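# Stretch robot sorts full boxes to tote, empties to desks

## Task

Place each box in the room that has contents entirely inside the tote, and return each box with nothing in it to the desk it belongs to. The robot must not tip over or finish leaning, or the task fails. Anything that stays in position only because the robot is holding or propping it at the end does not count.

## Robot and tools

Robot: a Hello Robot Stretch 4, about 1.6 m tall. It has an omni-wheel base whose edge lies within 0.23 m of the base origin, a lift that rides up a mast, one telescoping arm that reaches forward, a wrist with yaw, pitch and roll, and a two-finger gripper. Four cameras ride on it: head_camera, head_left_camera, head_right_camera (head) and wrist_camera (on the gripper).

Frames: the base frame sits on the floor under the base centre, x ahead, y to the left, z up. hand_pose is reported in this frame; it marks the point between the fingers, 0.015 m back from the tips, and may be slightly wrong. Odometry is the base frame as it was when the scene began; base_odometry counts wheel rotation only, so slip shows up as movement. Heading runs -3.142 to 3.142, positive to the left.

execute_actions(actions, cameras): actions is a list holding a single action, or empty to just read state and images. An action may contain base, joints, or both, plus optional pace and contact_limits; alternatively it is {"end_of_arm": "enable_torque"} alone, which re-powers any wrist or gripper motor that shut off. base takes one command, a relative offset from where the base last reported itself: translate_m (metres, forward positive, -2 to 2), strafe_m (metres, left positive, -2 to 2) or rotate_rad (radians, counter-clockwise positive, -3.2 to 3.2). joints is a dictionary of absolute targets by name: lift_m 0 to 1.2 m; arm_m 0 to 0.55 m extension; wrist_yaw_rad -1.134 to 4.276 (0 points ahead, positive turns left, 3.14 tucked back, over 3.4 may hit the arm); wrist_pitch_rad -1.117 to 4.259 (0 level, 1.57 pointing down); wrist_roll_rad -1.117 to 4.259 (0 keeps fingers level, positive turns clockwise seen from behind); gripper_m 0 to 0.08 m finger gap. Done tolerances are ±0.004 for lift and arm, ±0.02 for yaw and roll, ±0.05 for pitch, ±0.002 for the gripper. Over-range joint targets are clipped and reported; other bad values or unknown keys reject the whole call. pace is slow, default, fast or max (base up to 0.1/0.3/0.4/0.6 m/s and 1/2/3/4 rad/s, reduced when the lift is above 0.2 m). contact_limits currently accepts arm_m, 0 (gentlest) to 0.75 (firmest), default 0.5. All motions in one action begin together; each lasts at most 15 s. Anything you omit may still be pushing toward an earlier target. cameras lists which images come back (null or all for every camera, [] for none). A good first move is lift_m 0.4 with wrist_yaw_rad 0 to unfold the wrist.

wait(seconds): 0 to 10 s, commands nothing and returns state and images. zoom_image(camera, region): enlarges [x0, y0, x1, y1] pixels, at most 504 by 504, of that camera's most recent full image. read_manual(section) gives only licence text. finished_scene(scene) closes the scene permanently; call it only once everything rests in place on its own.

Results: base_status and joint_status give each motion's outcome: done; off_target (stopped short, maybe still pushing); contact_stop_at_<key> (blocked; that part goes slack and a lift may sag under load, wheels may roll); limit_stop_at_<name>, including own_body (self-collision, likely with pitch below -0.2 and roll below -0.4 or above 4) and tilt (leaning over 6 degrees, lift, arm and wheels go slack until upright); time_out; torque_fault (a wrist or gripper motor went limp, needs enable_torque). on_its_own reports things not commanded, with held at meaning a held target. lidar_m has 12 distances in 30 degree sectors, first straight ahead then counter-clockwise (4th left, 7th back, 10th right); a dash means nothing seen or closer than 0.25 m; it misses glass and thin legs. wrist_depth_mm is a 7 by 7 grid of depths, 100 to 2000 mm. turned_by_wheels versus turned_by_imu differing by over 0.1 rad suggests a bump or slip. base_tilt is in degrees, forward and right positive. motor_effort is percent of maximum, peak in brackets; wheel positive means turning right. If a call ends in a stop, later motion calls in the same reply are skipped.

Gripping: command a gap smaller than the object; on a grip the gripper status reads off_target and its effort moves away from zero, while done usually means empty. Sustained gripper effort beyond about 50 trips a torque fault and can drop the load. A level gripper holding more than roughly 2.7 kg also faults the wrist.

Avoid: driving or turning with over 1 kg held and arm_m past 0.2, especially fast; steady high pushes or pulls, worst with a high gripper; pressing the gripper into things with base or arm motion; drops, slams and hard impacts. Use low contact limits when reaching toward surfaces. Stray loose objects may be nudged occasionally by outside pushes. Shorter robot motion time is better.

Each tool is called after "Call:" as name(argument=value, ...), one argument or row to a line, values as JSON.

## Session

Call:
execute_actions(
  actions=[],
)

Scene clock: 0.00 s.
base_odometry: x=+0.000 y=+0.000 heading=+0.000 (m, m, rad; odometry frame)
turned_by_wheels: +0.000 (rad since the last result)
turned_by_imu: +0.000 (rad since the last result)
base_tilt: forward=-0.2 right=+0.0 (deg)
lidar_m: 1.59 1.49 1.50 1.08 1.02 1.10 1.43 1.40 0.91 0.64 0.63 0.66
base_status: not commanded
joint_positions: lift_m=+0.226 arm_m=-0.002 wrist_yaw_rad=+3.089 wrist_pitch_rad=+0.015 wrist_roll_rad=+0.016 gripper_m=+0.040
joint_status: not commanded
motor_effort: lift_m=+21 arm_m=-1 wrist_yaw_rad=-1 wrist_pitch_rad=-6 wrist_roll_rad=+0 gripper_m=+0 wheel_0=+1 wheel_1=-1 wheel_2=+1 (%)
hand_pose: x=-0.0388 y=+0.0984 z=+0.4009 quat_wxyz=(+0.026, -0.007, +0.008, +1.000) (m; base frame)
wrist_depth_mm: 133 135 - 1921 1430 1118 960 / - 135 - 1921 1397 1118 946 / 108 136 245 1921 1430 1138 960 / 124 137 - 1921 1464 1118 960 / 1863 - - 1983 1430 1160 960 / 1618 1499 1499 1499 1281 1160 976 / 1078 574 127 1025 121 - 960
pictures: head_camera, head_left_camera, head_right_camera, wrist_camera
Images, in order (width x height): head_camera 420x560, head_left_camera 420x672, head_right_camera 420x672, wrist_camera 616x392.

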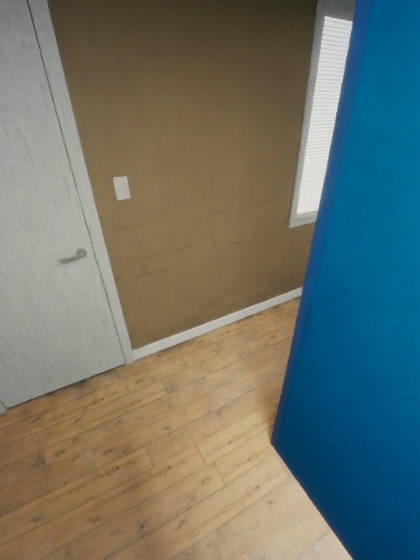

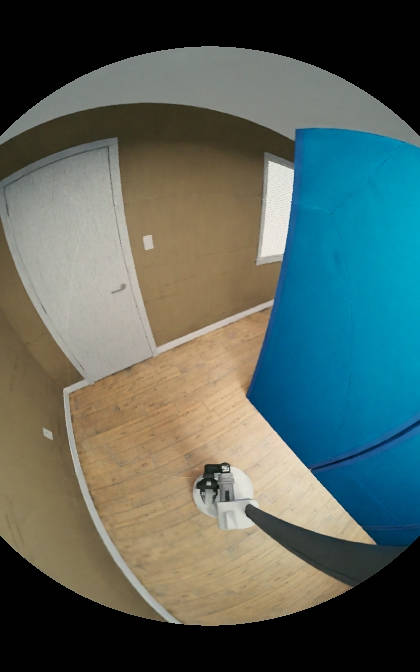

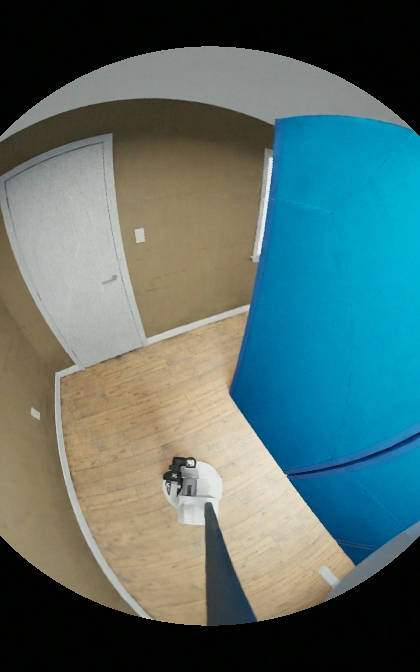

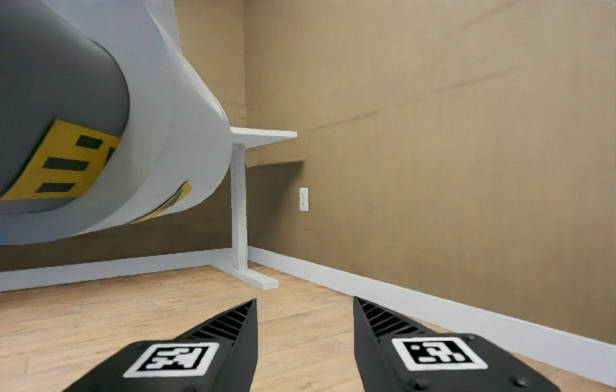

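Call:
execute_actions(
  actions=[
    {"base":{"rotate_rad":-2.4}},
  ],
)

Scene clock: 3.03 s.
base_odometry: x=+0.000 y=+0.000 heading=-2.399 (m, m, rad; odometry frame)
turned_by_wheels: -2.399 (rad since the last result)
turned_by_imu: -2.378 (rad since the last result)
base_tilt: forward=-0.3 right=+0.2 (deg)
lidar_m: 1.41 0.74 0.64 0.63 0.73 1.52 1.50 1.29 1.04 1.04 1.22 1.40
base_status: done
joint_positions: lift_m=+0.226 arm_m=-0.002 wrist_yaw_rad=+3.089 wrist_pitch_rad=+0.015 wrist_roll_rad=+0.016 gripper_m=+0.040
joint_status: not commanded
motor_effort: lift_m=+21(21) arm_m=-1(2) wrist_yaw_rad=-1(0) wrist_pitch_rad=-7(6) wrist_roll_rad=+0(0) gripper_m=+1(0) wheel_0=+5(10) wheel_1=+5(11) wheel_2=+4(10) (%)
hand_pose: x=-0.0387 y=+0.0985 z=+0.4009 quat_wxyz=(+0.026, -0.007, +0.008, +1.000) (m; base frame)
wrist_depth_mm: 133 135 1661 1661 1537 1537 1499 / - 135 1708 1661 1576 1499 1464 / 108 136 245 1661 1618 1576 1499 / 124 138 1708 1661 1576 1537 1499 / 1366 1756 1708 1661 1618 1499 1537 / 1397 1576 1499 1499 1336 1430 1430 / 1060 574 127 1042 121 - 991
pictures: head_camera, head_left_camera, head_right_camera, wrist_camera
camera_calibration (this result's frames):
wrist_camera: T_world_to_cam=[[0.0755292, 0.997134, -0.00430581, -0.0971268], [0.04826, -0.00796854, -0.998803, 0.45837], [-0.995975, 0.075231, -0.0487236, 0.125054], [0, 0, 0, 1]] pos_world=[0.109765, 0.0910931, 0.463496]
Images, in order (width x height): head_camera 420x560, head_left_camera 420x672, head_right_camera 420x672, wrist_camera 616x392.

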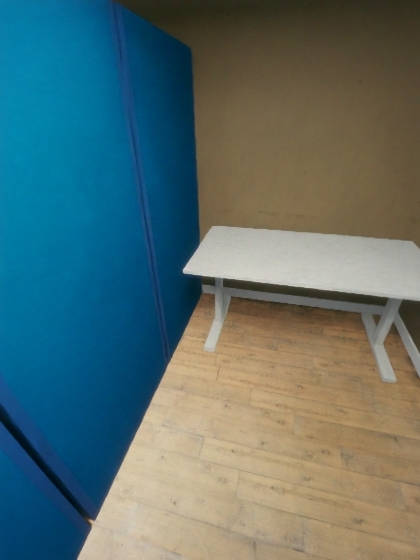

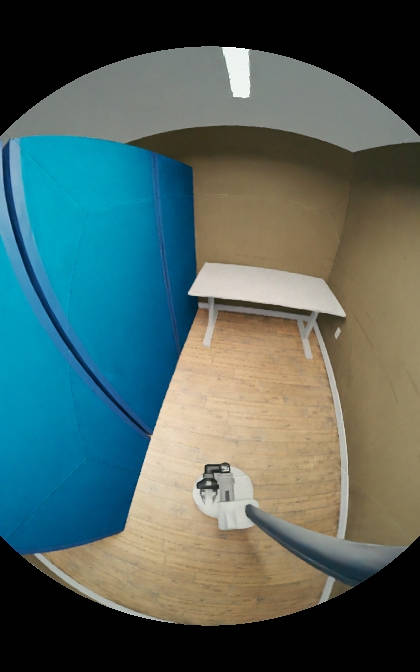

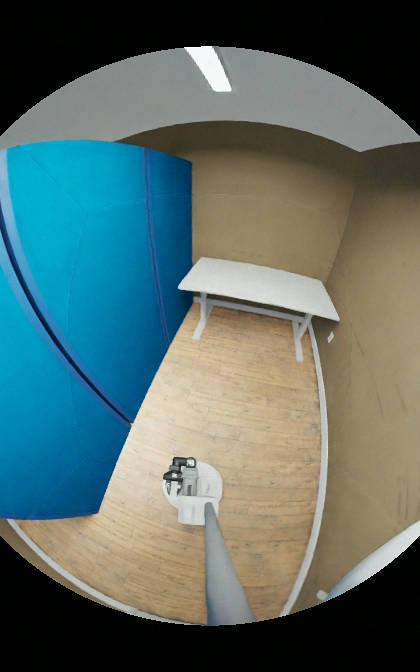

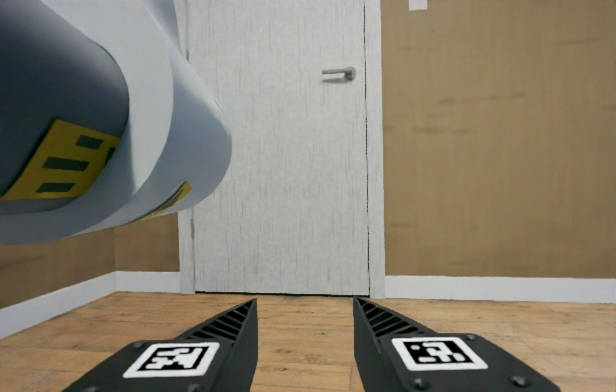

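Call:
execute_actions(
  actions=[
    {"base":{"rotate_rad":2.87}},
  ],
  cameras=[],
)

Call:
execute_actions(
  actions=[
    {"base":{"translate_m":1.0}},
  ],
  cameras=[],
)

Call:
execute_actions(
  actions=[
    {"base":{"rotate_rad":-1.57}},
  ],
  cameras=["head_camera","head_left_camera"],
)

Scene clock: 10.43 s.
base_odometry: x=+0.000 y=+0.000 heading=+0.470 (m, m, rad; odometry frame)
turned_by_wheels: +2.869 (rad since the last result)
turned_by_imu: +2.844 (rad since the last result)
base_tilt: forward=-0.4 right=+0.1 (deg)
lidar_m: 1.49 1.57 1.09 1.03 1.09 1.47 1.40 0.98 0.69 0.64 0.63 1.58
base_status: done
joint_positions: lift_m=+0.226 arm_m=-0.002 wrist_yaw_rad=+3.089 wrist_pitch_rad=+0.015 wrist_roll_rad=+0.016 gripper_m=+0.040
joint_status: not commanded
motor_effort: lift_m=+21(21) arm_m=-2(2) wrist_yaw_rad=-1(0) wrist_pitch_rad=-8(7) wrist_roll_rad=-1(1) gripper_m=+0(0) wheel_0=-6(10) wheel_1=-6(12) wheel_2=-5(9) (%)
hand_pose: x=-0.0387 y=+0.0984 z=+0.4009 quat_wxyz=(+0.026, -0.007, +0.008, +1.000) (m; base frame)
wrist_depth_mm: 133 136 - - - 1756 1281 / - 136 - - - 1808 1281 / 108 136 245 - - 1661 1281 / 124 137 - - - 1808 1308 / 1229 1983 - - - 1808 1308 / 1336 1576 1537 1464 1366 1430 1281 / 1042 574 127 1025 121 - 1008
pictures: none
No camera images: the call's "cameras" was empty. Leave "cameras" out to get every camera's image.

Scene clock: 15.27 s.
base_odometry: x=+0.891 y=+0.453 heading=+0.470 (m, m, rad; odometry frame)
turned_by_wheels: +0.001 (rad since the last result)
turned_by_imu: +0.003 (rad since the last result)
base_tilt: forward=-0.3 right=+0.1 (deg)
lidar_m: 0.47 0.51 0.72 1.08 1.12 1.51 2.88 0.91 0.75 2.50 0.82 0.57
base_status: done
joint_positions: lift_m=+0.226 arm_m=-0.002 wrist_yaw_rad=+3.089 wrist_pitch_rad=+0.015 wrist_roll_rad=+0.016 gripper_m=+0.040
joint_status: not commanded
motor_effort: lift_m=+21(21) arm_m=-2(2) wrist_yaw_rad=+0(0) wrist_pitch_rad=-8(7) wrist_roll_rad=-1(0) gripper_m=+0(0) wheel_0=+5(9) wheel_1=+6(12) wheel_2=-2(13) (%)
hand_pose: x=-0.0387 y=+0.0984 z=+0.4009 quat_wxyz=(+0.026, -0.007, +0.008, +1.000) (m; base frame)
wrist_depth_mm: 133 136 - - - 1863 1336 / - 136 - - - 1863 1366 / 108 136 245 - - 1863 1366 / 124 137 - - - 1921 1366 / 1138 - - - - 1863 1397 / 1229 1537 1537 1537 1336 1430 1308 / 1060 580 128 1042 121 - 976
pictures: none
No camera images: the call's "cameras" was empty. Leave "cameras" out to get every camera's image.

Scene clock: 17.33 s.
base_odometry: x=+0.891 y=+0.453 heading=-1.098 (m, m, rad; odometry frame)
turned_by_wheels: -1.569 (rad since the last result)
turned_by_imu: -1.555 (rad since the last result)
base_tilt: forward=-0.3 right=+0.2 (deg)
lidar_m: 2.54 0.79 0.57 0.45 0.49 0.73 1.09 1.13 1.49 2.41 0.92 0.74
base_status: done
joint_positions: lift_m=+0.226 arm_m=-0.002 wrist_yaw_rad=+3.089 wrist_pitch_rad=+0.015 wrist_roll_rad=+0.016 gripper_m=+0.040
joint_status: not commanded
motor_effort: lift_m=+21(21) arm_m=-2(2) wrist_yaw_rad=-1(1) wrist_pitch_rad=-8(6) wrist_roll_rad=+0(0) gripper_m=+0(0) wheel_0=+5(10) wheel_1=+5(12) wheel_2=+3(11) (%)
hand_pose: x=-0.0386 y=+0.0985 z=+0.4009 quat_wxyz=(+0.026, -0.007, +0.008, +1.000) (m; base frame)
wrist_depth_mm: 133 135 1205 1229 1281 820 597 / - 136 1182 1229 1229 831 591 / 108 137 245 1229 1255 820 603 / 124 137 1229 1205 1255 820 597 / 1160 1182 1205 1281 1255 842 603 / 1160 1160 1205 1229 1118 831 609 / 1042 574 127 1025 121 - 591
pictures: head_camera, head_left_camera
Images, in order (width x height): head_camera 420x560, head_left_camera 420x672.

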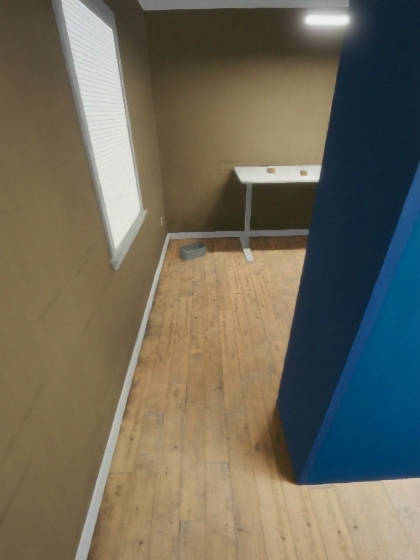

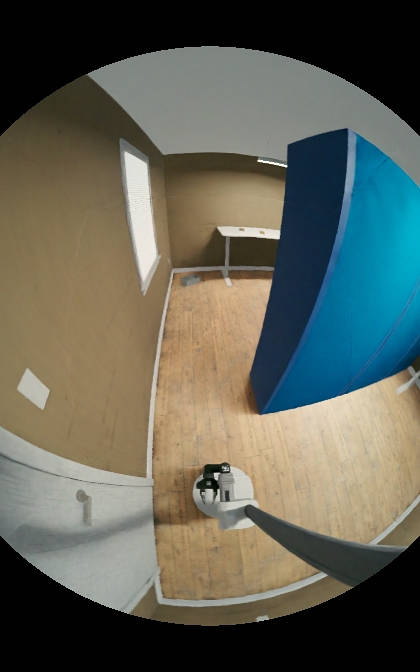

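Call:
execute_actions(
  actions=[
    {"base":{"translate_m":1.5}},
  ],
  cameras=["head_camera","head_left_camera","head_right_camera"],
)

Scene clock: 24.97 s.
base_odometry: x=+1.574 y=-0.882 heading=-1.098 (m, m, rad; odometry frame)
turned_by_wheels: +0.000 (rad since the last result)
turned_by_imu: +0.004 (rad since the last result)
base_tilt: forward=-0.4 right=+0.1 (deg)
lidar_m: 1.36 0.83 0.59 0.54 0.60 0.84 2.08 0.51 0.57 1.49 1.99 1.38
base_status: done
joint_positions: lift_m=+0.226 arm_m=-0.002 wrist_yaw_rad=+3.089 wrist_pitch_rad=+0.015 wrist_roll_rad=+0.016 gripper_m=+0.040
joint_status: not commanded
motor_effort: lift_m=+21(21) arm_m=-2(2) wrist_yaw_rad=+0(1) wrist_pitch_rad=-6(9) wrist_roll_rad=+0(0) gripper_m=+0(0) wheel_0=+4(10) wheel_1=+4(9) wheel_2=-3(12) (%)
hand_pose: x=-0.0387 y=+0.0984 z=+0.4009 quat_wxyz=(+0.026, -0.007, +0.008, +1.000) (m; base frame)
wrist_depth_mm: 134 136 - - 1537 946 699 / - 135 - - 1537 960 699 / 108 136 245 - 1537 960 699 / 124 137 - - 1537 960 699 / 715 - - - 1618 976 707 / 750 1537 1537 1499 1255 976 707 / 750 580 127 1025 121 - 691
pictures: head_camera, head_left_camera, head_right_camera
Images, in order (width x height): head_camera 420x560, head_left_camera 420x672, head_right_camera 420x672.

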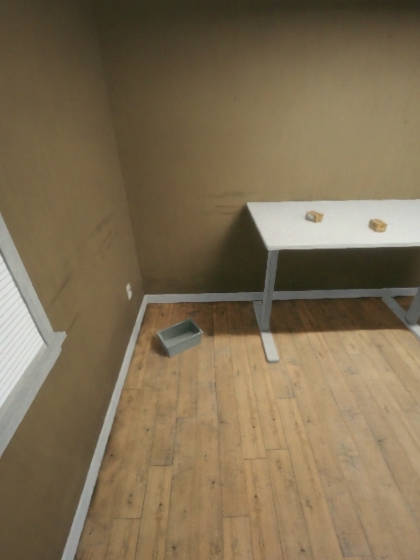

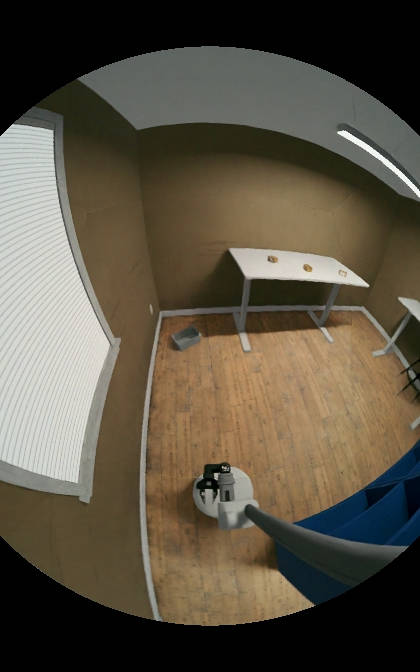

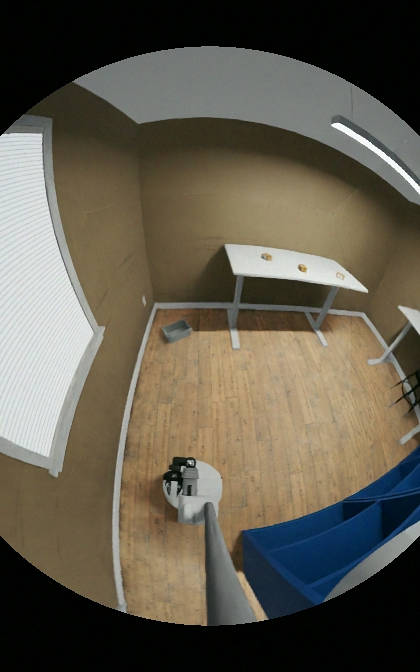

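Call:
execute_actions(
  actions=[
    {"base":{"translate_m":0.45},"joints":{"lift_m":0.4,"wrist_yaw_rad":0}},
  ],
  cameras=[],
)

Call:
execute_actions(
  actions=[
    {"base":{"rotate_rad":-1.2}},
  ],
)

Scene clock: 29.20 s.
base_odometry: x=+1.779 y=-1.283 heading=-1.097 (m, m, rad; odometry frame)
turned_by_wheels: +0.001 (rad since the last result)
turned_by_imu: +0.002 (rad since the last result)
base_tilt: forward=-0.3 right=+0.1 (deg)
lidar_m: 0.98 0.88 0.60 0.56 0.60 0.88 2.16 0.89 1.18 2.36 1.33 0.94
base_status: done
joint_positions: lift_m=+0.400 arm_m=-0.002 wrist_yaw_rad=+0.000 wrist_pitch_rad=+0.015 wrist_roll_rad=+0.016 gripper_m=+0.040
joint_status: all done
motor_effort: lift_m=+23(26) arm_m=-2(2) wrist_yaw_rad=-2(7) wrist_pitch_rad=-6(6) wrist_roll_rad=+0(0) gripper_m=+0(0) wheel_0=+3(11) wheel_1=+5(9) wheel_2=-1(11) (%)
hand_pose: x=+0.3818 y=-0.0874 z=+0.5748 quat_wxyz=(+1.000, +0.008, +0.008, +0.000) (m; base frame)
wrist_depth_mm: 1160 1366 1430 1464 866 750 759 / 1138 1430 1397 1464 1025 1008 1042 / 1138 1430 1464 1464 1464 1499 1499 / 1138 1430 1430 1464 1464 1464 1499 / 1160 1430 1464 1499 1464 1499 1499 / 1138 1464 1430 1499 1042 1499 1537 / 1138 750 128 1397 121 - 1336
pictures: none
No camera images: the call's "cameras" was empty. Leave "cameras" out to get every camera's image.

Scene clock: 31.03 s.
base_odometry: x=+1.779 y=-1.283 heading=-2.296 (m, m, rad; odometry frame)
turned_by_wheels: -1.199 (rad since the last result)
turned_by_imu: -1.189 (rad since the last result)
base_tilt: forward=-0.3 right=+0.2 (deg)
lidar_m: 1.64 0.99 0.93 1.05 0.66 0.56 0.58 0.71 1.42 0.91 1.04 2.00
base_status: done
joint_positions: lift_m=+0.400 arm_m=-0.002 wrist_yaw_rad=+0.000 wrist_pitch_rad=+0.015 wrist_roll_rad=+0.016 gripper_m=+0.040
joint_status: not commanded
motor_effort: lift_m=+22(22) arm_m=-2(2) wrist_yaw_rad=+0(1) wrist_pitch_rad=-7(7) wrist_roll_rad=-1(1) gripper_m=+0(0) wheel_0=+4(11) wheel_1=+5(12) wheel_2=+5(10) (%)
hand_pose: x=+0.3818 y=-0.0874 z=+0.5749 quat_wxyz=(+1.000, +0.008, +0.008, +0.000) (m; base frame)
wrist_depth_mm: 1756 - - - - - - / 1098 - - - - - - / 1708 - - - - - - / 1756 - - - - - - / 1708 - - - - - - / 1756 1756 - - 1756 1983 1921 / 1397 759 127 1397 121 - 1366
pictures: head_camera, head_left_camera, head_right_camera, wrist_camera
camera_calibration (this result's frames):
wrist_camera: T_world_to_cam=[[-0.0232162, -0.999721, -0.00430332, -0.0796833], [-0.0486118, 0.00542826, -0.998803, 0.648521], [0.998548, -0.0229792, -0.0487242, -0.203741], [0, 0, 0, 1]] pos_world=[0.233121, -0.0878632, 0.637475]
Images, in order (width x height): head_camera 420x560, head_left_camera 420x672, head_right_camera 420x672, wrist_camera 616x392.

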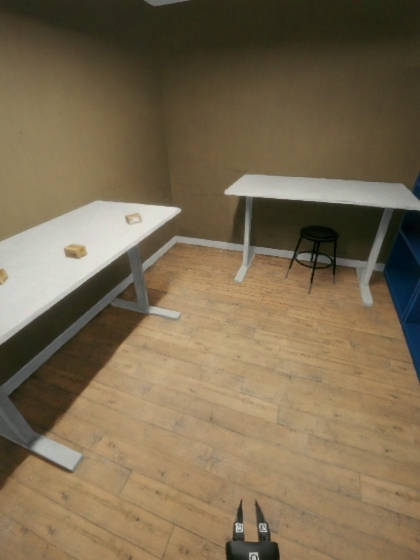

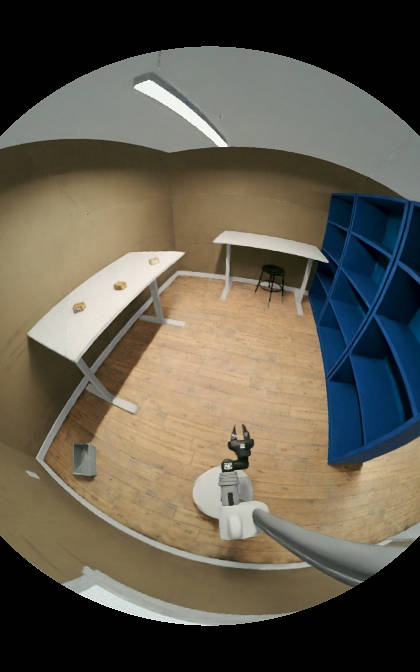

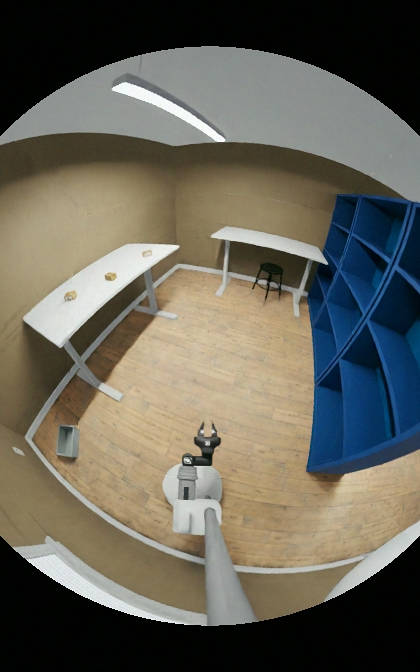

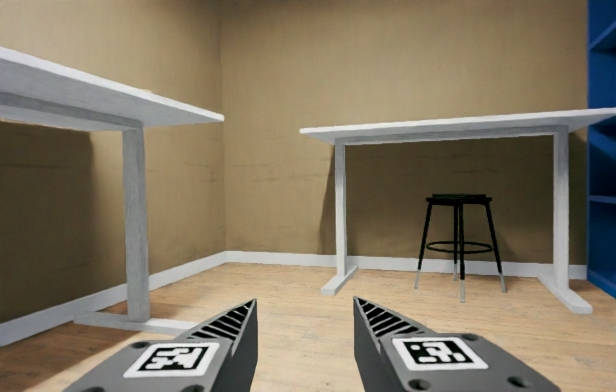

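Call:
zoom_image(
  camera="head_camera",
  region=[0, 190, 200, 300],
)

Call:
zoom_image(
  camera="head_left_camera",
  region=[20, 220, 220, 500],
)

Call:
zoom_image(
  camera="head_left_camera",
  region=[200, 180, 420, 480],
)

Region (0, 190, 200, 300) of head_camera's 420x560 image, scaled by 2.520, with more detail than that image has; it fills the top 277 rows of this view, and the rest is white.

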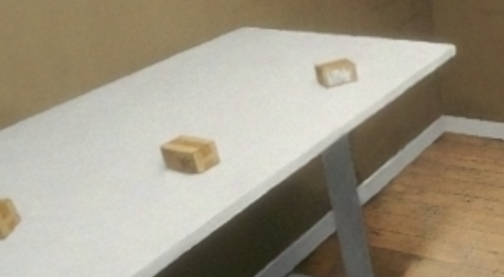

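Region (20, 220, 220, 500) of head_left_camera's 420x672 image, scaled by 1.800, with more detail than that image has; it fills the left 360 columns of this view, and the rest is white.

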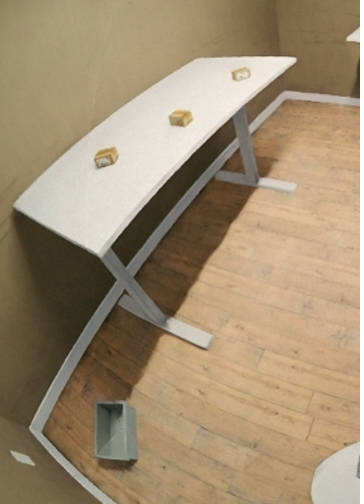

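Region (200, 180, 420, 480) of head_left_camera's 420x672 image, scaled by 1.680, with more detail than that image has; it fills the left 370 columns of this view, and the rest is white.

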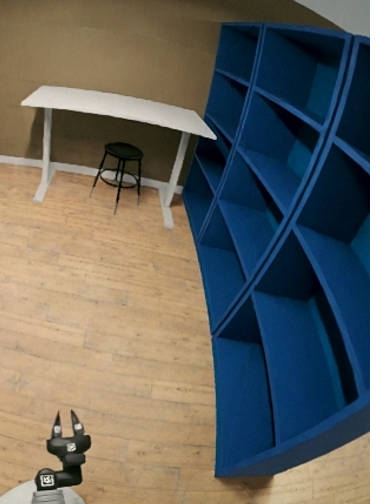

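Call:
execute_actions(
  actions=[
    {"base":{"rotate_rad":1.2},"joints":{"lift_m":0.9,"wrist_pitch_rad":0.5,"gripper_m":0.08}},
  ],
  cameras=[],
)

Call:
execute_actions(
  actions=[
    {"base":{"strafe_m":-0.75}},
  ],
)

Scene clock: 39.03 s.
base_odometry: x=+1.779 y=-1.283 heading=-1.097 (m, m, rad; odometry frame)
turned_by_wheels: +1.199 (rad since the last result)
turned_by_imu: +1.189 (rad since the last result)
base_tilt: forward=-0.2 right=+0.1 (deg)
lidar_m: 0.98 0.92 0.59 0.55 0.58 0.85 2.15 0.91 1.20 2.34 1.35 0.94
base_status: done
joint_positions: lift_m=+0.900 arm_m=-0.002 wrist_yaw_rad=+0.000 wrist_pitch_rad=+0.502 wrist_roll_rad=+0.016 gripper_m=+0.080
joint_status: all done
motor_effort: lift_m=+23(25) arm_m=-2(2) wrist_yaw_rad=-1(1) wrist_pitch_rad=-6(8) wrist_roll_rad=+0(0) gripper_m=+2(0) wheel_0=-7(9) wheel_1=-6(11) wheel_2=-3(8) (%)
hand_pose: x=+0.3556 y=-0.0874 z=+0.9757 quat_wxyz=(+0.969, +0.008, +0.248, -0.002) (m; base frame)
wrist_depth_mm: 1160 1308 1336 1336 1182 991 1138 / 1138 1366 1397 1430 1397 732 715 / 1160 1499 1499 1537 1537 1576 1618 / 1138 1537 1618 1661 1661 1708 1756 / 1118 1661 1756 1756 1708 1756 1708 / 1098 1464 1397 1464 1366 1464 1430 / 976 107 1182 1281 1160 103 -
pictures: none
No camera images: the call's "cameras" was empty. Leave "cameras" out to get every camera's image.

Scene clock: 42.87 s.
base_odometry: x=+1.112 y=-1.624 heading=-1.098 (m, m, rad; odometry frame)
turned_by_wheels: +0.000 (rad since the last result)
turned_by_imu: +0.000 (rad since the last result)
base_tilt: forward=-0.3 right=+0.2 (deg)
lidar_m: 0.91 0.94 1.42 1.31 1.37 0.89 0.81 0.85 1.14 1.57 1.39 0.97
base_status: done
joint_positions: lift_m=+0.900 arm_m=-0.002 wrist_yaw_rad=+0.000 wrist_pitch_rad=+0.502 wrist_roll_rad=+0.016 gripper_m=+0.080
joint_status: not commanded
motor_effort: lift_m=+23(23) arm_m=-2(2) wrist_yaw_rad=+0(1) wrist_pitch_rad=-7(7) wrist_roll_rad=+0(0) gripper_m=+2(2) wheel_0=+2(12) wheel_1=-5(15) wheel_2=+0(1) (%)
hand_pose: x=+0.3556 y=-0.0874 z=+0.9757 quat_wxyz=(+0.969, +0.008, +0.248, -0.002) (m; base frame)
wrist_depth_mm: 1308 1255 1229 1229 1205 1160 1060 / 691 778 768 750 750 1464 1098 / 1499 1464 1537 1576 1576 1618 1618 / 1576 1576 1756 1708 1708 1756 1708 / 1756 1708 1708 1756 1756 1708 1661 / 1499 1499 1430 1499 1430 1499 1464 / 1281 108 1205 1255 1205 103 -
pictures: head_camera, head_left_camera, head_right_camera, wrist_camera
camera_calibration (this result's frames):
wrist_camera: T_world_to_cam=[[-0.0224157, -0.999724, 0.0070133, -0.089867], [-0.510186, 0.00540592, -0.860047, 1.07632], [0.859772, -0.0228567, -0.510166, 0.341537], [0, 0, 0, 1]] pos_world=[0.253466, -0.0878544, 1.10056]
Images, in order (width x height): head_camera 420x560, head_left_camera 420x672, head_right_camera 420x672, wrist_camera 616x392.

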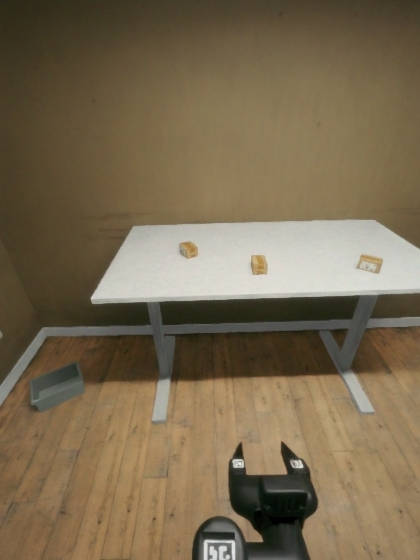

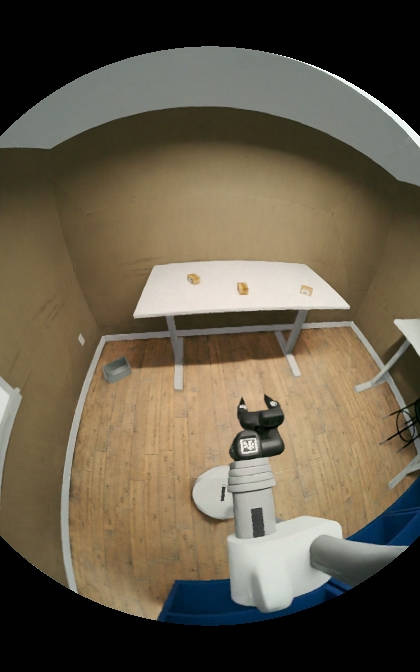

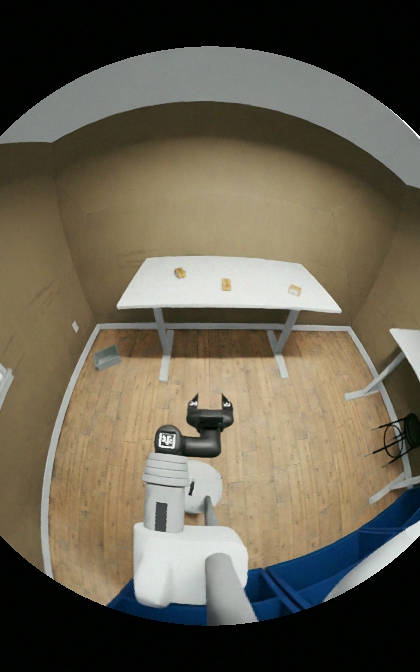

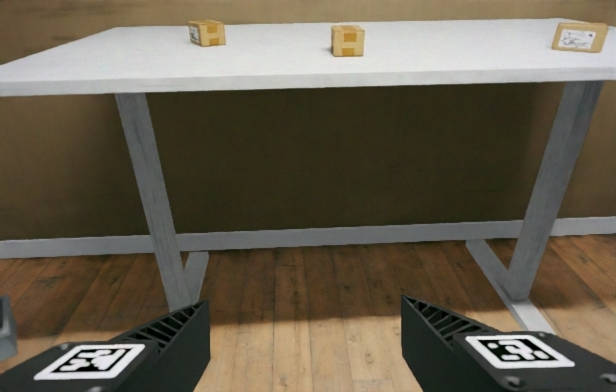

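Call:
execute_actions(
  actions=[
    {"base":{"strafe_m":-0.11},"joints":{"lift_m":1.0}},
  ],
  cameras=[],
)

Call:
execute_actions(
  actions=[
    {"base":{"translate_m":0.45}},
  ],
  cameras=["head_camera","wrist_camera"],
)

Scene clock: 48.07 s.
base_odometry: x=+1.014 y=-1.674 heading=-1.098 (m, m, rad; odometry frame)
turned_by_wheels: +0.000 (rad since the last result)
turned_by_imu: +0.000 (rad since the last result)
base_tilt: forward=-0.3 right=+0.1 (deg)
lidar_m: 0.92 0.95 1.53 1.41 1.49 0.85 0.81 0.84 1.16 1.47 1.49 0.95
base_status: done
joint_positions: lift_m=+1.000 arm_m=-0.002 wrist_yaw_rad=+0.000 wrist_pitch_rad=+0.502 wrist_roll_rad=+0.016 gripper_m=+0.080
joint_status: all done
motor_effort: lift_m=+23(25) arm_m=-2(2) wrist_yaw_rad=-1(1) wrist_pitch_rad=-7(6) wrist_roll_rad=+0(0) gripper_m=+2(2) wheel_0=+4(11) wheel_1=-4(13) wheel_2=+0(1) (%)
hand_pose: x=+0.3556 y=-0.0874 z=+1.0757 quat_wxyz=(+0.969, +0.008, +0.248, -0.002) (m; base frame)
wrist_depth_mm: 1308 1308 1366 1366 1366 1366 1397 / 1160 991 1008 1008 976 904 976 / 788 798 778 778 1618 1229 1576 / 1618 1576 1708 1708 1708 1708 1756 / 1808 1808 1808 1863 1808 1808 1863 / 1618 1576 1618 1661 1537 1537 1618 / 1397 108 1308 1366 1281 103 -
pictures: none
No camera images: the call's "cameras" was empty. Leave "cameras" out to get every camera's image.

Scene clock: 51.03 s.
base_odometry: x=+1.219 y=-2.075 heading=-1.097 (m, m, rad; odometry frame)
turned_by_wheels: +0.001 (rad since the last result)
turned_by_imu: +0.001 (rad since the last result)
base_tilt: forward=-0.3 right=+0.1 (deg)
lidar_m: 0.45 0.48 0.64 1.44 1.49 1.35 1.28 1.31 1.53 1.46 0.74 0.48
base_status: done
joint_positions: lift_m=+1.000 arm_m=-0.002 wrist_yaw_rad=+0.000 wrist_pitch_rad=+0.502 wrist_roll_rad=+0.016 gripper_m=+0.080
joint_status: not commanded
motor_effort: lift_m=+23(23) arm_m=-2(2) wrist_yaw_rad=-1(1) wrist_pitch_rad=-5(6) wrist_roll_rad=-1(0) gripper_m=+2(2) wheel_0=+5(11) wheel_1=+5(9) wheel_2=-3(15) (%)
hand_pose: x=+0.3556 y=-0.0874 z=+1.0757 quat_wxyz=(+0.969, +0.008, +0.248, -0.002) (m; base frame)
wrist_depth_mm: 917 931 931 960 991 976 991 / 946 960 976 991 1008 1008 976 / 640 634 676 668 668 661 654 / 508 508 504 445 496 496 496 / 404 404 404 399 397 399 394 / 338 336 332 334 334 343 345 / 320 108 1308 1397 1336 103 -
pictures: head_camera, wrist_camera
camera_calibration (this result's frames):
wrist_camera: T_world_to_cam=[[-0.0224883, -0.999723, 0.0070135, -0.0905564], [-0.510188, 0.00544285, -0.860046, 1.16233], [0.859769, -0.0229192, -0.510168, 0.392562], [0, 0, 0, 1]] pos_world=[0.25346, -0.0878605, 1.20057]
Images, in order (width x height): head_camera 420x560, wrist_camera 616x392.

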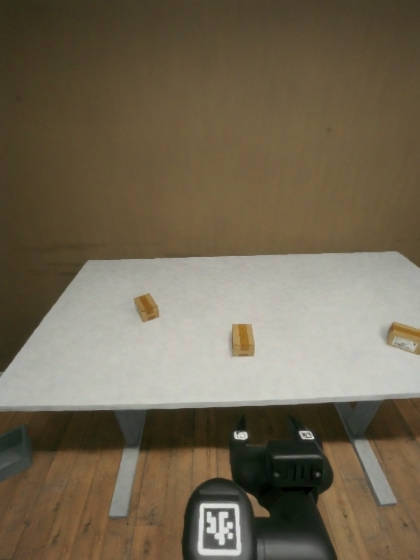

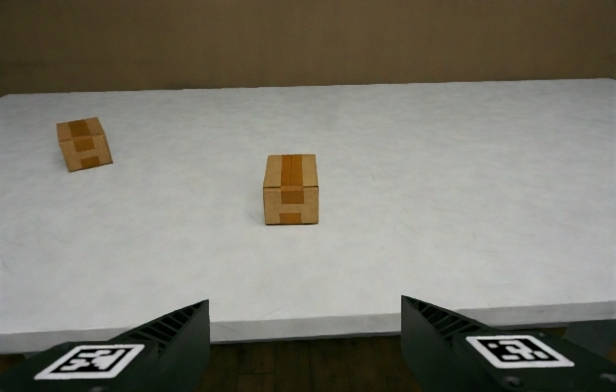

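Call:
execute_actions(
  actions=[
    {"base":{"strafe_m":0.01},"joints":{"lift_m":0.9,"arm_m":0.2}},
  ],
  cameras=["wrist_camera"],
)

Scene clock: 56.00 s.
base_odometry: x=+1.228 y=-2.070 heading=-1.097 (m, m, rad; odometry frame)
turned_by_wheels: +0.000 (rad since the last result)
turned_by_imu: +0.000 (rad since the last result)
base_tilt: forward=-0.2 right=+0.2 (deg)
lidar_m: 0.45 0.46 0.66 1.43 1.50 1.36 1.28 1.33 1.57 1.45 0.71 0.51
base_status: done
joint_positions: lift_m=+0.900 arm_m=+0.199 wrist_yaw_rad=+0.000 wrist_pitch_rad=+0.502 wrist_roll_rad=+0.016 gripper_m=+0.080
joint_status: all done
motor_effort: lift_m=+18(19) arm_m=+5(6) wrist_yaw_rad=-1(0) wrist_pitch_rad=-4(6) wrist_roll_rad=+0(1) gripper_m=+2(2) wheel_0=-6(11) wheel_1=+4(14) wheel_2=+0(1) (%)
hand_pose: x=+0.5565 y=-0.0874 z=+0.9760 quat_wxyz=(+0.969, +0.008, +0.248, -0.002) (m; base frame)
wrist_depth_mm: 750 750 759 768 768 788 788 / 615 609 603 597 580 580 574 / 404 399 397 262 392 392 387 / 300 300 285 199 294 293 293 / 240 240 230 209 236 235 235 / 199 199 198 198 191 196 196 / 176 108 161 169 160 103 -
pictures: wrist_camera
camera_calibration (this result's frames):
wrist_camera: T_world_to_cam=[[-0.0222613, -0.999728, 0.00701871, -0.0854293], [-0.510388, 0.00532779, -0.859928, 1.17906], [0.859656, -0.0227254, -0.510368, 0.169253], [0, 0, 0, 1]] pos_world=[0.454376, -0.0878415, 1.10089]
Images, in order (width x height): wrist_camera 616x392.

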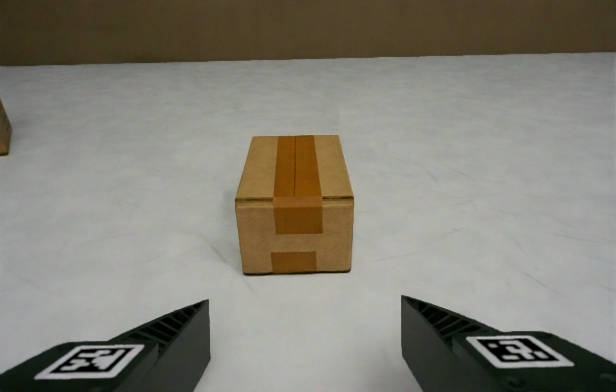

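Call:
execute_actions(
  actions=[
    {"base":{"strafe_m":0.005},"joints":{"arm_m":0.31}},
  ],
  cameras=["wrist_camera"],
)

Call:
execute_actions(
  actions=[
    {"joints":{"gripper_m":0.04}},
  ],
  cameras=["wrist_camera"],
)

Scene clock: 59.63 s.
base_odometry: x=+1.233 y=-2.068 heading=-1.097 (m, m, rad; odometry frame)
turned_by_wheels: +0.000 (rad since the last result)
turned_by_imu: +0.000 (rad since the last result)
base_tilt: forward=-0.2 right=+0.1 (deg)
lidar_m: 0.47 0.48 0.65 1.43 1.49 1.35 1.26 1.33 1.56 1.47 0.69 0.49
base_status: done
joint_positions: lift_m=+0.900 arm_m=+0.309 wrist_yaw_rad=+0.000 wrist_pitch_rad=+0.502 wrist_roll_rad=+0.016 gripper_m=+0.080
joint_status: all done
motor_effort: lift_m=+18(19) arm_m=+5(5) wrist_yaw_rad=-2(0) wrist_pitch_rad=-7(5) wrist_roll_rad=-1(0) gripper_m=+2(2) wheel_0=+1(12) wheel_1=+0(8) wheel_2=+0(2) (%)
hand_pose: x=+0.6665 y=-0.0874 z=+0.9760 quat_wxyz=(+0.969, +0.008, +0.248, -0.002) (m; base frame)
wrist_depth_mm: 647 640 654 661 676 676 691 / 609 603 597 591 591 574 569 / 402 399 397 394 389 387 384 / 301 298 297 296 294 291 290 / 239 238 228 156 227 234 234 / 198 198 139 130 136 196 195 / 175 108 115 111 114 103 -
pictures: wrist_camera
camera_calibration (this result's frames):
wrist_camera: T_world_to_cam=[[-0.0222761, -0.999727, 0.00701877, -0.0829738], [-0.510395, 0.00533548, -0.859924, 1.23519], [0.859652, -0.0227381, -0.510375, 0.0747118], [0, 0, 0, 1]] pos_world=[0.564362, -0.0878427, 1.10089]
Images, in order (width x height): wrist_camera 616x392.

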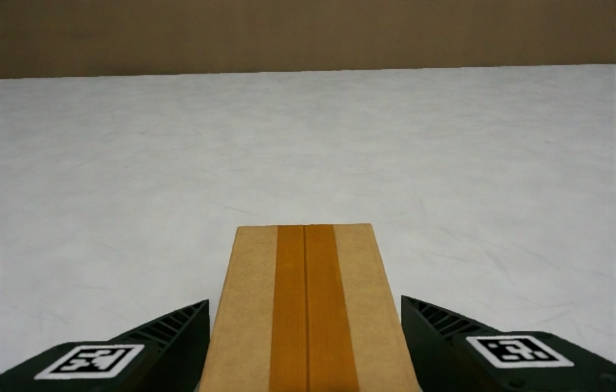

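Scene clock: 60.63 s.
base_odometry: x=+1.233 y=-2.068 heading=-1.097 (m, m, rad; odometry frame)
turned_by_wheels: +0.000 (rad since the last result)
turned_by_imu: +0.000 (rad since the last result)
base_tilt: forward=-0.2 right=+0.1 (deg)
lidar_m: 0.46 0.48 0.65 1.43 1.49 1.36 1.27 1.32 1.58 1.48 0.68 0.50
base_status: not commanded
joint_positions: lift_m=+0.900 arm_m=+0.309 wrist_yaw_rad=+0.000 wrist_pitch_rad=+0.502 wrist_roll_rad=+0.016 gripper_m=+0.059
joint_status: gripper_m off_target (ended at +0.059, target +0.040)
on_its_own: gripper_m is held at +0.054, not at your +0.040, by its contact guard: the fingers met something
motor_effort: lift_m=+18(19) arm_m=+5(5) wrist_yaw_rad=+0(1) wrist_pitch_rad=-7(7) wrist_roll_rad=+0(1) gripper_m=-38(37) wheel_0=+1(1) wheel_1=+0(0) wheel_2=-1(0) (%)
hand_pose: x=+0.6664 y=-0.0874 z=+0.9760 quat_wxyz=(+0.969, +0.008, +0.248, -0.002) (m; base frame)
wrist_depth_mm: 647 647 654 668 676 676 676 / 615 609 597 591 585 580 580 / 407 399 397 397 394 389 387 / 301 298 297 297 296 293 290 / 239 238 229 156 227 235 234 / 199 198 135 130 134 196 196 / 176 104 110 111 108 - -
pictures: wrist_camera
camera_calibration (this result's frames):
wrist_camera: T_world_to_cam=[[-0.0225598, -0.999721, 0.00701033, -0.0828284], [-0.510377, 0.00548709, -0.859934, 1.2352], [0.859655, -0.0229778, -0.510358, 0.0746879], [0, 0, 0, 1]] pos_world=[0.564342, -0.0878668, 1.10089]
Images, in order (width x height): wrist_camera 616x392.

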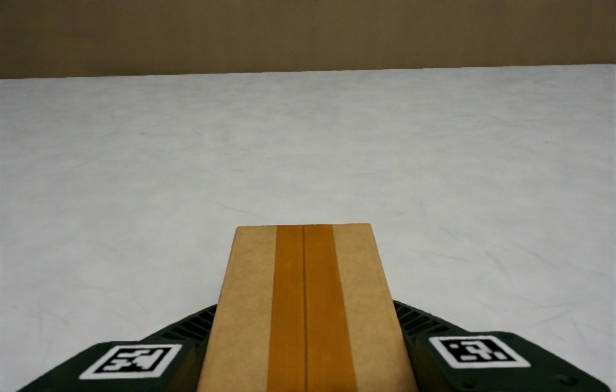

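Call:
execute_actions(
  actions=[
    {"joints":{"lift_m":0.97},"pace":"slow"},
  ],
  cameras=["wrist_camera","head_camera"],
)

Scene clock: 63.47 s.
base_odometry: x=+1.233 y=-2.068 heading=-1.097 (m, m, rad; odometry frame)
turned_by_wheels: +0.000 (rad since the last result)
turned_by_imu: +0.000 (rad since the last result)
base_tilt: forward=-0.4 right=+0.1 (deg)
lidar_m: 0.45 0.49 0.66 1.43 1.48 1.35 1.28 1.34 1.58 1.48 0.70 0.50
base_status: not commanded
joint_positions: lift_m=+0.970 arm_m=+0.309 wrist_yaw_rad=+0.000 wrist_pitch_rad=+0.505 wrist_roll_rad=+0.016 gripper_m=+0.059
joint_status: all done
on_its_own: gripper_m is held at +0.054, not at your +0.040, by its contact guard: the fingers met something
motor_effort: lift_m=+24(24) arm_m=+5(5) wrist_yaw_rad=+1(0) wrist_pitch_rad=-11(13) wrist_roll_rad=-1(0) gripper_m=-38(39) wheel_0=+1(1) wheel_1=+0(0) wheel_2=+0(0) (%)
hand_pose: x=+0.6662 y=-0.0874 z=+1.0451 quat_wxyz=(+0.968, +0.008, +0.250, -0.002) (m; base frame)
wrist_depth_mm: 647 654 654 668 676 676 691 / 683 691 707 715 707 715 723 / 580 580 574 574 564 559 554 / 439 433 433 430 430 424 424 / 349 347 332 156 329 340 340 / 291 289 135 130 134 286 283 / 256 105 110 111 108 - 258
pictures: head_camera, wrist_camera
camera_calibration (this result's frames):
wrist_camera: T_world_to_cam=[[-0.0225314, -0.999721, 0.00707136, -0.0833992], [-0.51236, 0.00547316, -0.858753, 1.29457], [0.858475, -0.022972, -0.51234, 0.112996], [0, 0, 0, 1]] pos_world=[0.564401, -0.0878656, 1.1702]
Images, in order (width x height): head_camera 420x560, wrist_camera 616x392.

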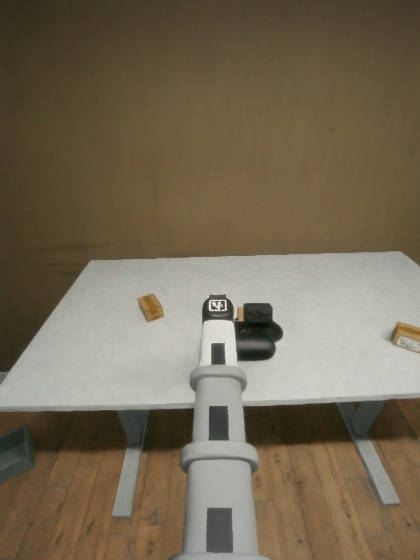

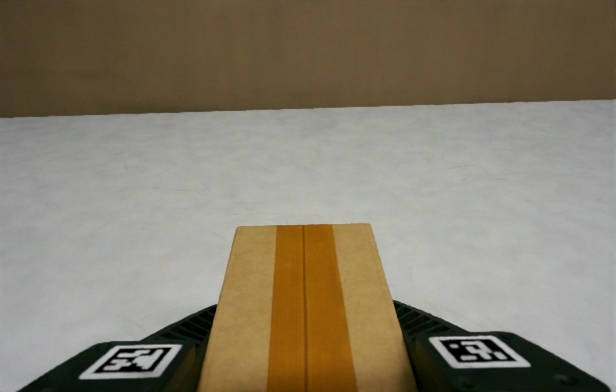

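Call:
execute_actions(
  actions=[
    {"joints":{"wrist_pitch_rad":0.0}},
  ],
  cameras=[],
)

Call:
execute_actions(
  actions=[],
  cameras=["head_camera"],
)

Scene clock: 67.03 s.
base_odometry: x=+1.233 y=-2.068 heading=-1.097 (m, m, rad; odometry frame)
turned_by_wheels: +0.000 (rad since the last result)
turned_by_imu: +0.000 (rad since the last result)
base_tilt: forward=-0.3 right=+0.1 (deg)
lidar_m: 0.45 0.49 0.66 1.44 1.49 1.36 1.24 1.34 1.57 1.48 0.72 0.50
base_status: not commanded
joint_positions: lift_m=+0.970 arm_m=+0.309 wrist_yaw_rad=+0.000 wrist_pitch_rad=+0.006 wrist_roll_rad=+0.016 gripper_m=+0.059
joint_status: all done
on_its_own: gripper_m is held at +0.054, not at your +0.040, by its contact guard: the fingers met something
motor_effort: lift_m=+24(25) arm_m=+5(5) wrist_yaw_rad=-1(0) wrist_pitch_rad=-16(19) wrist_roll_rad=+0(0) gripper_m=-38(38) wheel_0=+1(1) wheel_1=+0(0) wheel_2=+0(0) (%)
hand_pose: x=+0.6927 y=-0.0874 z=+1.1467 quat_wxyz=(+1.000, +0.008, +0.003, +0.000) (m; base frame)
wrist_depth_mm: 715 732 723 732 741 750 750 / 715 715 732 732 732 750 750 / 715 723 723 732 732 750 750 / 715 723 741 741 741 750 750 / 715 723 732 156 759 750 768 / 723 723 135 130 134 759 768 / 615 105 110 111 108 - 580
pictures: none
No camera images: the call's "cameras" was empty. Leave "cameras" out to get every camera's image.

Scene clock: 67.03 s.
base_odometry: x=+1.233 y=-2.068 heading=-1.097 (m, m, rad; odometry frame)
turned_by_wheels: +0.000 (rad since the last result)
turned_by_imu: +0.000 (rad since the last result)
base_tilt: forward=-0.3 right=+0.1 (deg)
lidar_m: 0.45 0.49 0.66 1.44 1.49 1.36 1.24 1.34 1.57 1.48 0.72 0.50
base_status: not commanded
joint_positions: lift_m=+0.970 arm_m=+0.309 wrist_yaw_rad=+0.000 wrist_pitch_rad=+0.006 wrist_roll_rad=+0.016 gripper_m=+0.059
joint_status: all done
on_its_own: gripper_m is held at +0.054, not at your +0.040, by its contact guard: the fingers met something
motor_effort: lift_m=+24(25) arm_m=+5(5) wrist_yaw_rad=-1(0) wrist_pitch_rad=-16(19) wrist_roll_rad=+0(0) gripper_m=-38(38) wheel_0=+1(1) wheel_1=+0(0) wheel_2=+0(0) (%)
hand_pose: x=+0.6927 y=-0.0874 z=+1.1467 quat_wxyz=(+1.000, +0.008, +0.003, +0.000) (m; base frame)
wrist_depth_mm: 715 732 723 732 741 750 750 / 715 715 732 732 732 750 750 / 715 723 723 732 732 750 750 / 715 723 741 741 741 750 750 / 715 723 732 156 759 750 768 / 723 723 135 130 134 759 768 / 615 105 110 111 108 - 580
pictures: head_camera
Images, in order (width x height): head_camera 420x560.

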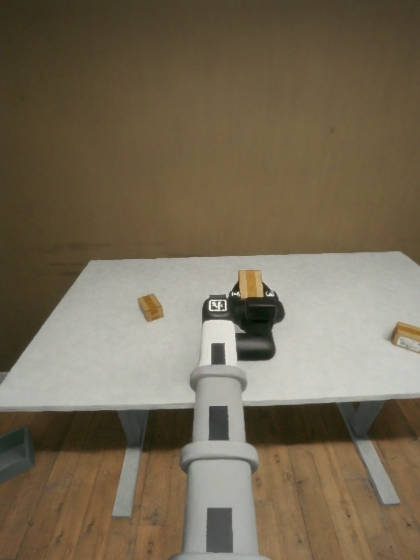

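Call:
execute_actions(
  actions=[
    {"base":{"translate_m":-0.2},"joints":{"arm_m":0.0}},
  ],
  cameras=[],
)

Call:
execute_actions(
  actions=[
    {"base":{"strafe_m":0.85},"joints":{"lift_m":0.5}},
  ],
  cameras=[],
)

Call:
execute_actions(
  actions=[
    {"base":{"rotate_rad":0.4},"joints":{"lift_m":0.35,"wrist_pitch_rad":0.8}},
  ],
  cameras=["head_camera","wrist_camera"],
)

Scene clock: 72.43 s.
base_odometry: x=+1.142 y=-1.890 heading=-1.098 (m, m, rad; odometry frame)
turned_by_wheels: -0.001 (rad since the last result)
turned_by_imu: -0.001 (rad since the last result)
base_tilt: forward=-0.3 right=+0.1 (deg)
lidar_m: 0.65 0.70 1.30 1.42 1.49 1.14 1.07 1.12 1.50 1.47 1.01 0.71
base_status: done
joint_positions: lift_m=+0.970 arm_m=+0.001 wrist_yaw_rad=+0.000 wrist_pitch_rad=+0.005 wrist_roll_rad=+0.016 gripper_m=+0.059
joint_status: all done
on_its_own: gripper_m is held at +0.054, not at your +0.040, by its contact guard: the fingers met something
motor_effort: lift_m=+24(24) arm_m=-5(5) wrist_yaw_rad=+0(2) wrist_pitch_rad=-15(16) wrist_roll_rad=+0(1) gripper_m=-38(38) wheel_0=-6(11) wheel_1=-4(11) wheel_2=+3(13) (%)
hand_pose: x=+0.3844 y=-0.0875 z=+1.1468 quat_wxyz=(+1.000, +0.008, +0.003, +0.000) (m; base frame)
wrist_depth_mm: 1182 1229 1229 1229 1229 1281 1281 / 1182 1205 1229 1229 1229 1281 1255 / 1205 1205 1229 1255 1281 1229 1308 / 1229 1205 1229 1229 1255 1281 1281 / 1205 1229 1229 156 1255 1255 1308 / 878 768 135 130 134 809 759 / 615 105 110 111 108 - 585
pictures: none
No camera images: the call's "cameras" was empty. Leave "cameras" out to get every camera's image.

Scene clock: 76.60 s.
base_odometry: x=+1.898 y=-1.503 heading=-1.098 (m, m, rad; odometry frame)
turned_by_wheels: +0.000 (rad since the last result)
turned_by_imu: +0.000 (rad since the last result)
base_tilt: forward=-0.3 right=+0.1 (deg)
lidar_m: 0.84 0.82 0.64 0.57 0.58 0.83 1.44 1.17 1.54 2.34 0.96 0.69
base_status: done
joint_positions: lift_m=+0.500 arm_m=+0.001 wrist_yaw_rad=+0.000 wrist_pitch_rad=+0.005 wrist_roll_rad=+0.016 gripper_m=+0.059
joint_status: all done
on_its_own: gripper_m is held at +0.054, not at your +0.040, by its contact guard: the fingers met something
motor_effort: lift_m=+21(22) arm_m=-5(5) wrist_yaw_rad=+0(0) wrist_pitch_rad=-15(16) wrist_roll_rad=+0(0) gripper_m=-38(38) wheel_0=-3(15) wheel_1=+4(14) wheel_2=+0(2) (%)
hand_pose: x=+0.3844 y=-0.0874 z=+0.6771 quat_wxyz=(+1.000, +0.008, +0.003, +0.000) (m; base frame)
wrist_depth_mm: 1182 1160 1182 1205 1229 484 480 / 1182 1160 1205 1205 831 741 750 / 1160 1205 1182 1205 1205 1229 1229 / 1160 1182 1229 1205 1229 1255 1229 / 1138 1229 1205 156 1229 1229 1281 / 1160 1205 135 130 134 1229 1281 / 1078 105 110 111 108 - 1255
pictures: none
No camera images: the call's "cameras" was empty. Leave "cameras" out to get every camera's image.

Scene clock: 78.30 s.
base_odometry: x=+1.898 y=-1.503 heading=-0.699 (m, m, rad; odometry frame)
turned_by_wheels: +0.399 (rad since the last result)
turned_by_imu: +0.396 (rad since the last result)
base_tilt: forward=-0.3 right=+0.1 (deg)
lidar_m: 0.81 0.68 0.56 0.57 0.71 1.54 1.15 1.40 2.34 1.13 0.71 0.73
base_status: done
joint_positions: lift_m=+0.350 arm_m=+0.001 wrist_yaw_rad=+0.000 wrist_pitch_rad=+0.804 wrist_roll_rad=+0.016 gripper_m=+0.059
joint_status: all done
on_its_own: gripper_m is held at +0.054, not at your +0.040, by its contact guard: the fingers met something
motor_effort: lift_m=+20(18) arm_m=-5(5) wrist_yaw_rad=-1(2) wrist_pitch_rad=-11(13) wrist_roll_rad=+0(1) gripper_m=-38(38) wheel_0=-7(10) wheel_1=-4(11) wheel_2=-3(9) (%)
hand_pose: x=+0.3193 y=-0.0874 z=+0.3752 quat_wxyz=(+0.920, +0.007, +0.391, -0.003) (m; base frame)
wrist_depth_mm: 634 820 1078 1182 1138 1078 1025 / 661 842 904 831 946 960 960 / 683 809 798 759 798 820 820 / 691 723 715 723 707 715 707 / 634 627 621 156 609 627 640 / 559 559 135 130 134 564 559 / 525 104 110 111 108 - 517
pictures: head_camera, wrist_camera
camera_calibration (this result's frames):
wrist_camera: T_world_to_cam=[[-0.0192421, -0.999725, 0.0133683, -0.0898561], [-0.742699, 0.00534112, -0.669604, 0.544122], [0.669349, -0.0228132, -0.742598, 0.21435], [0, 0, 0, 1]] pos_world=[0.258915, -0.0878477, 0.524724]
Images, in order (width x height): head_camera 420x560, wrist_camera 616x392.

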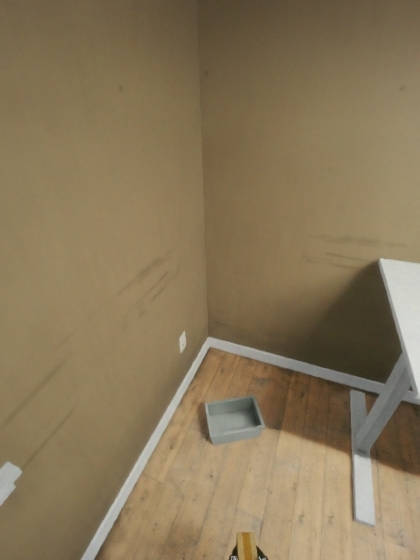

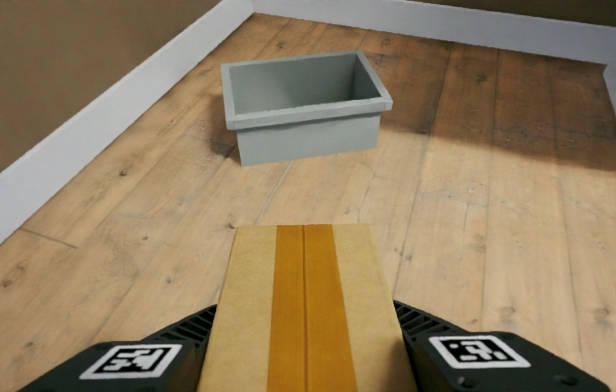

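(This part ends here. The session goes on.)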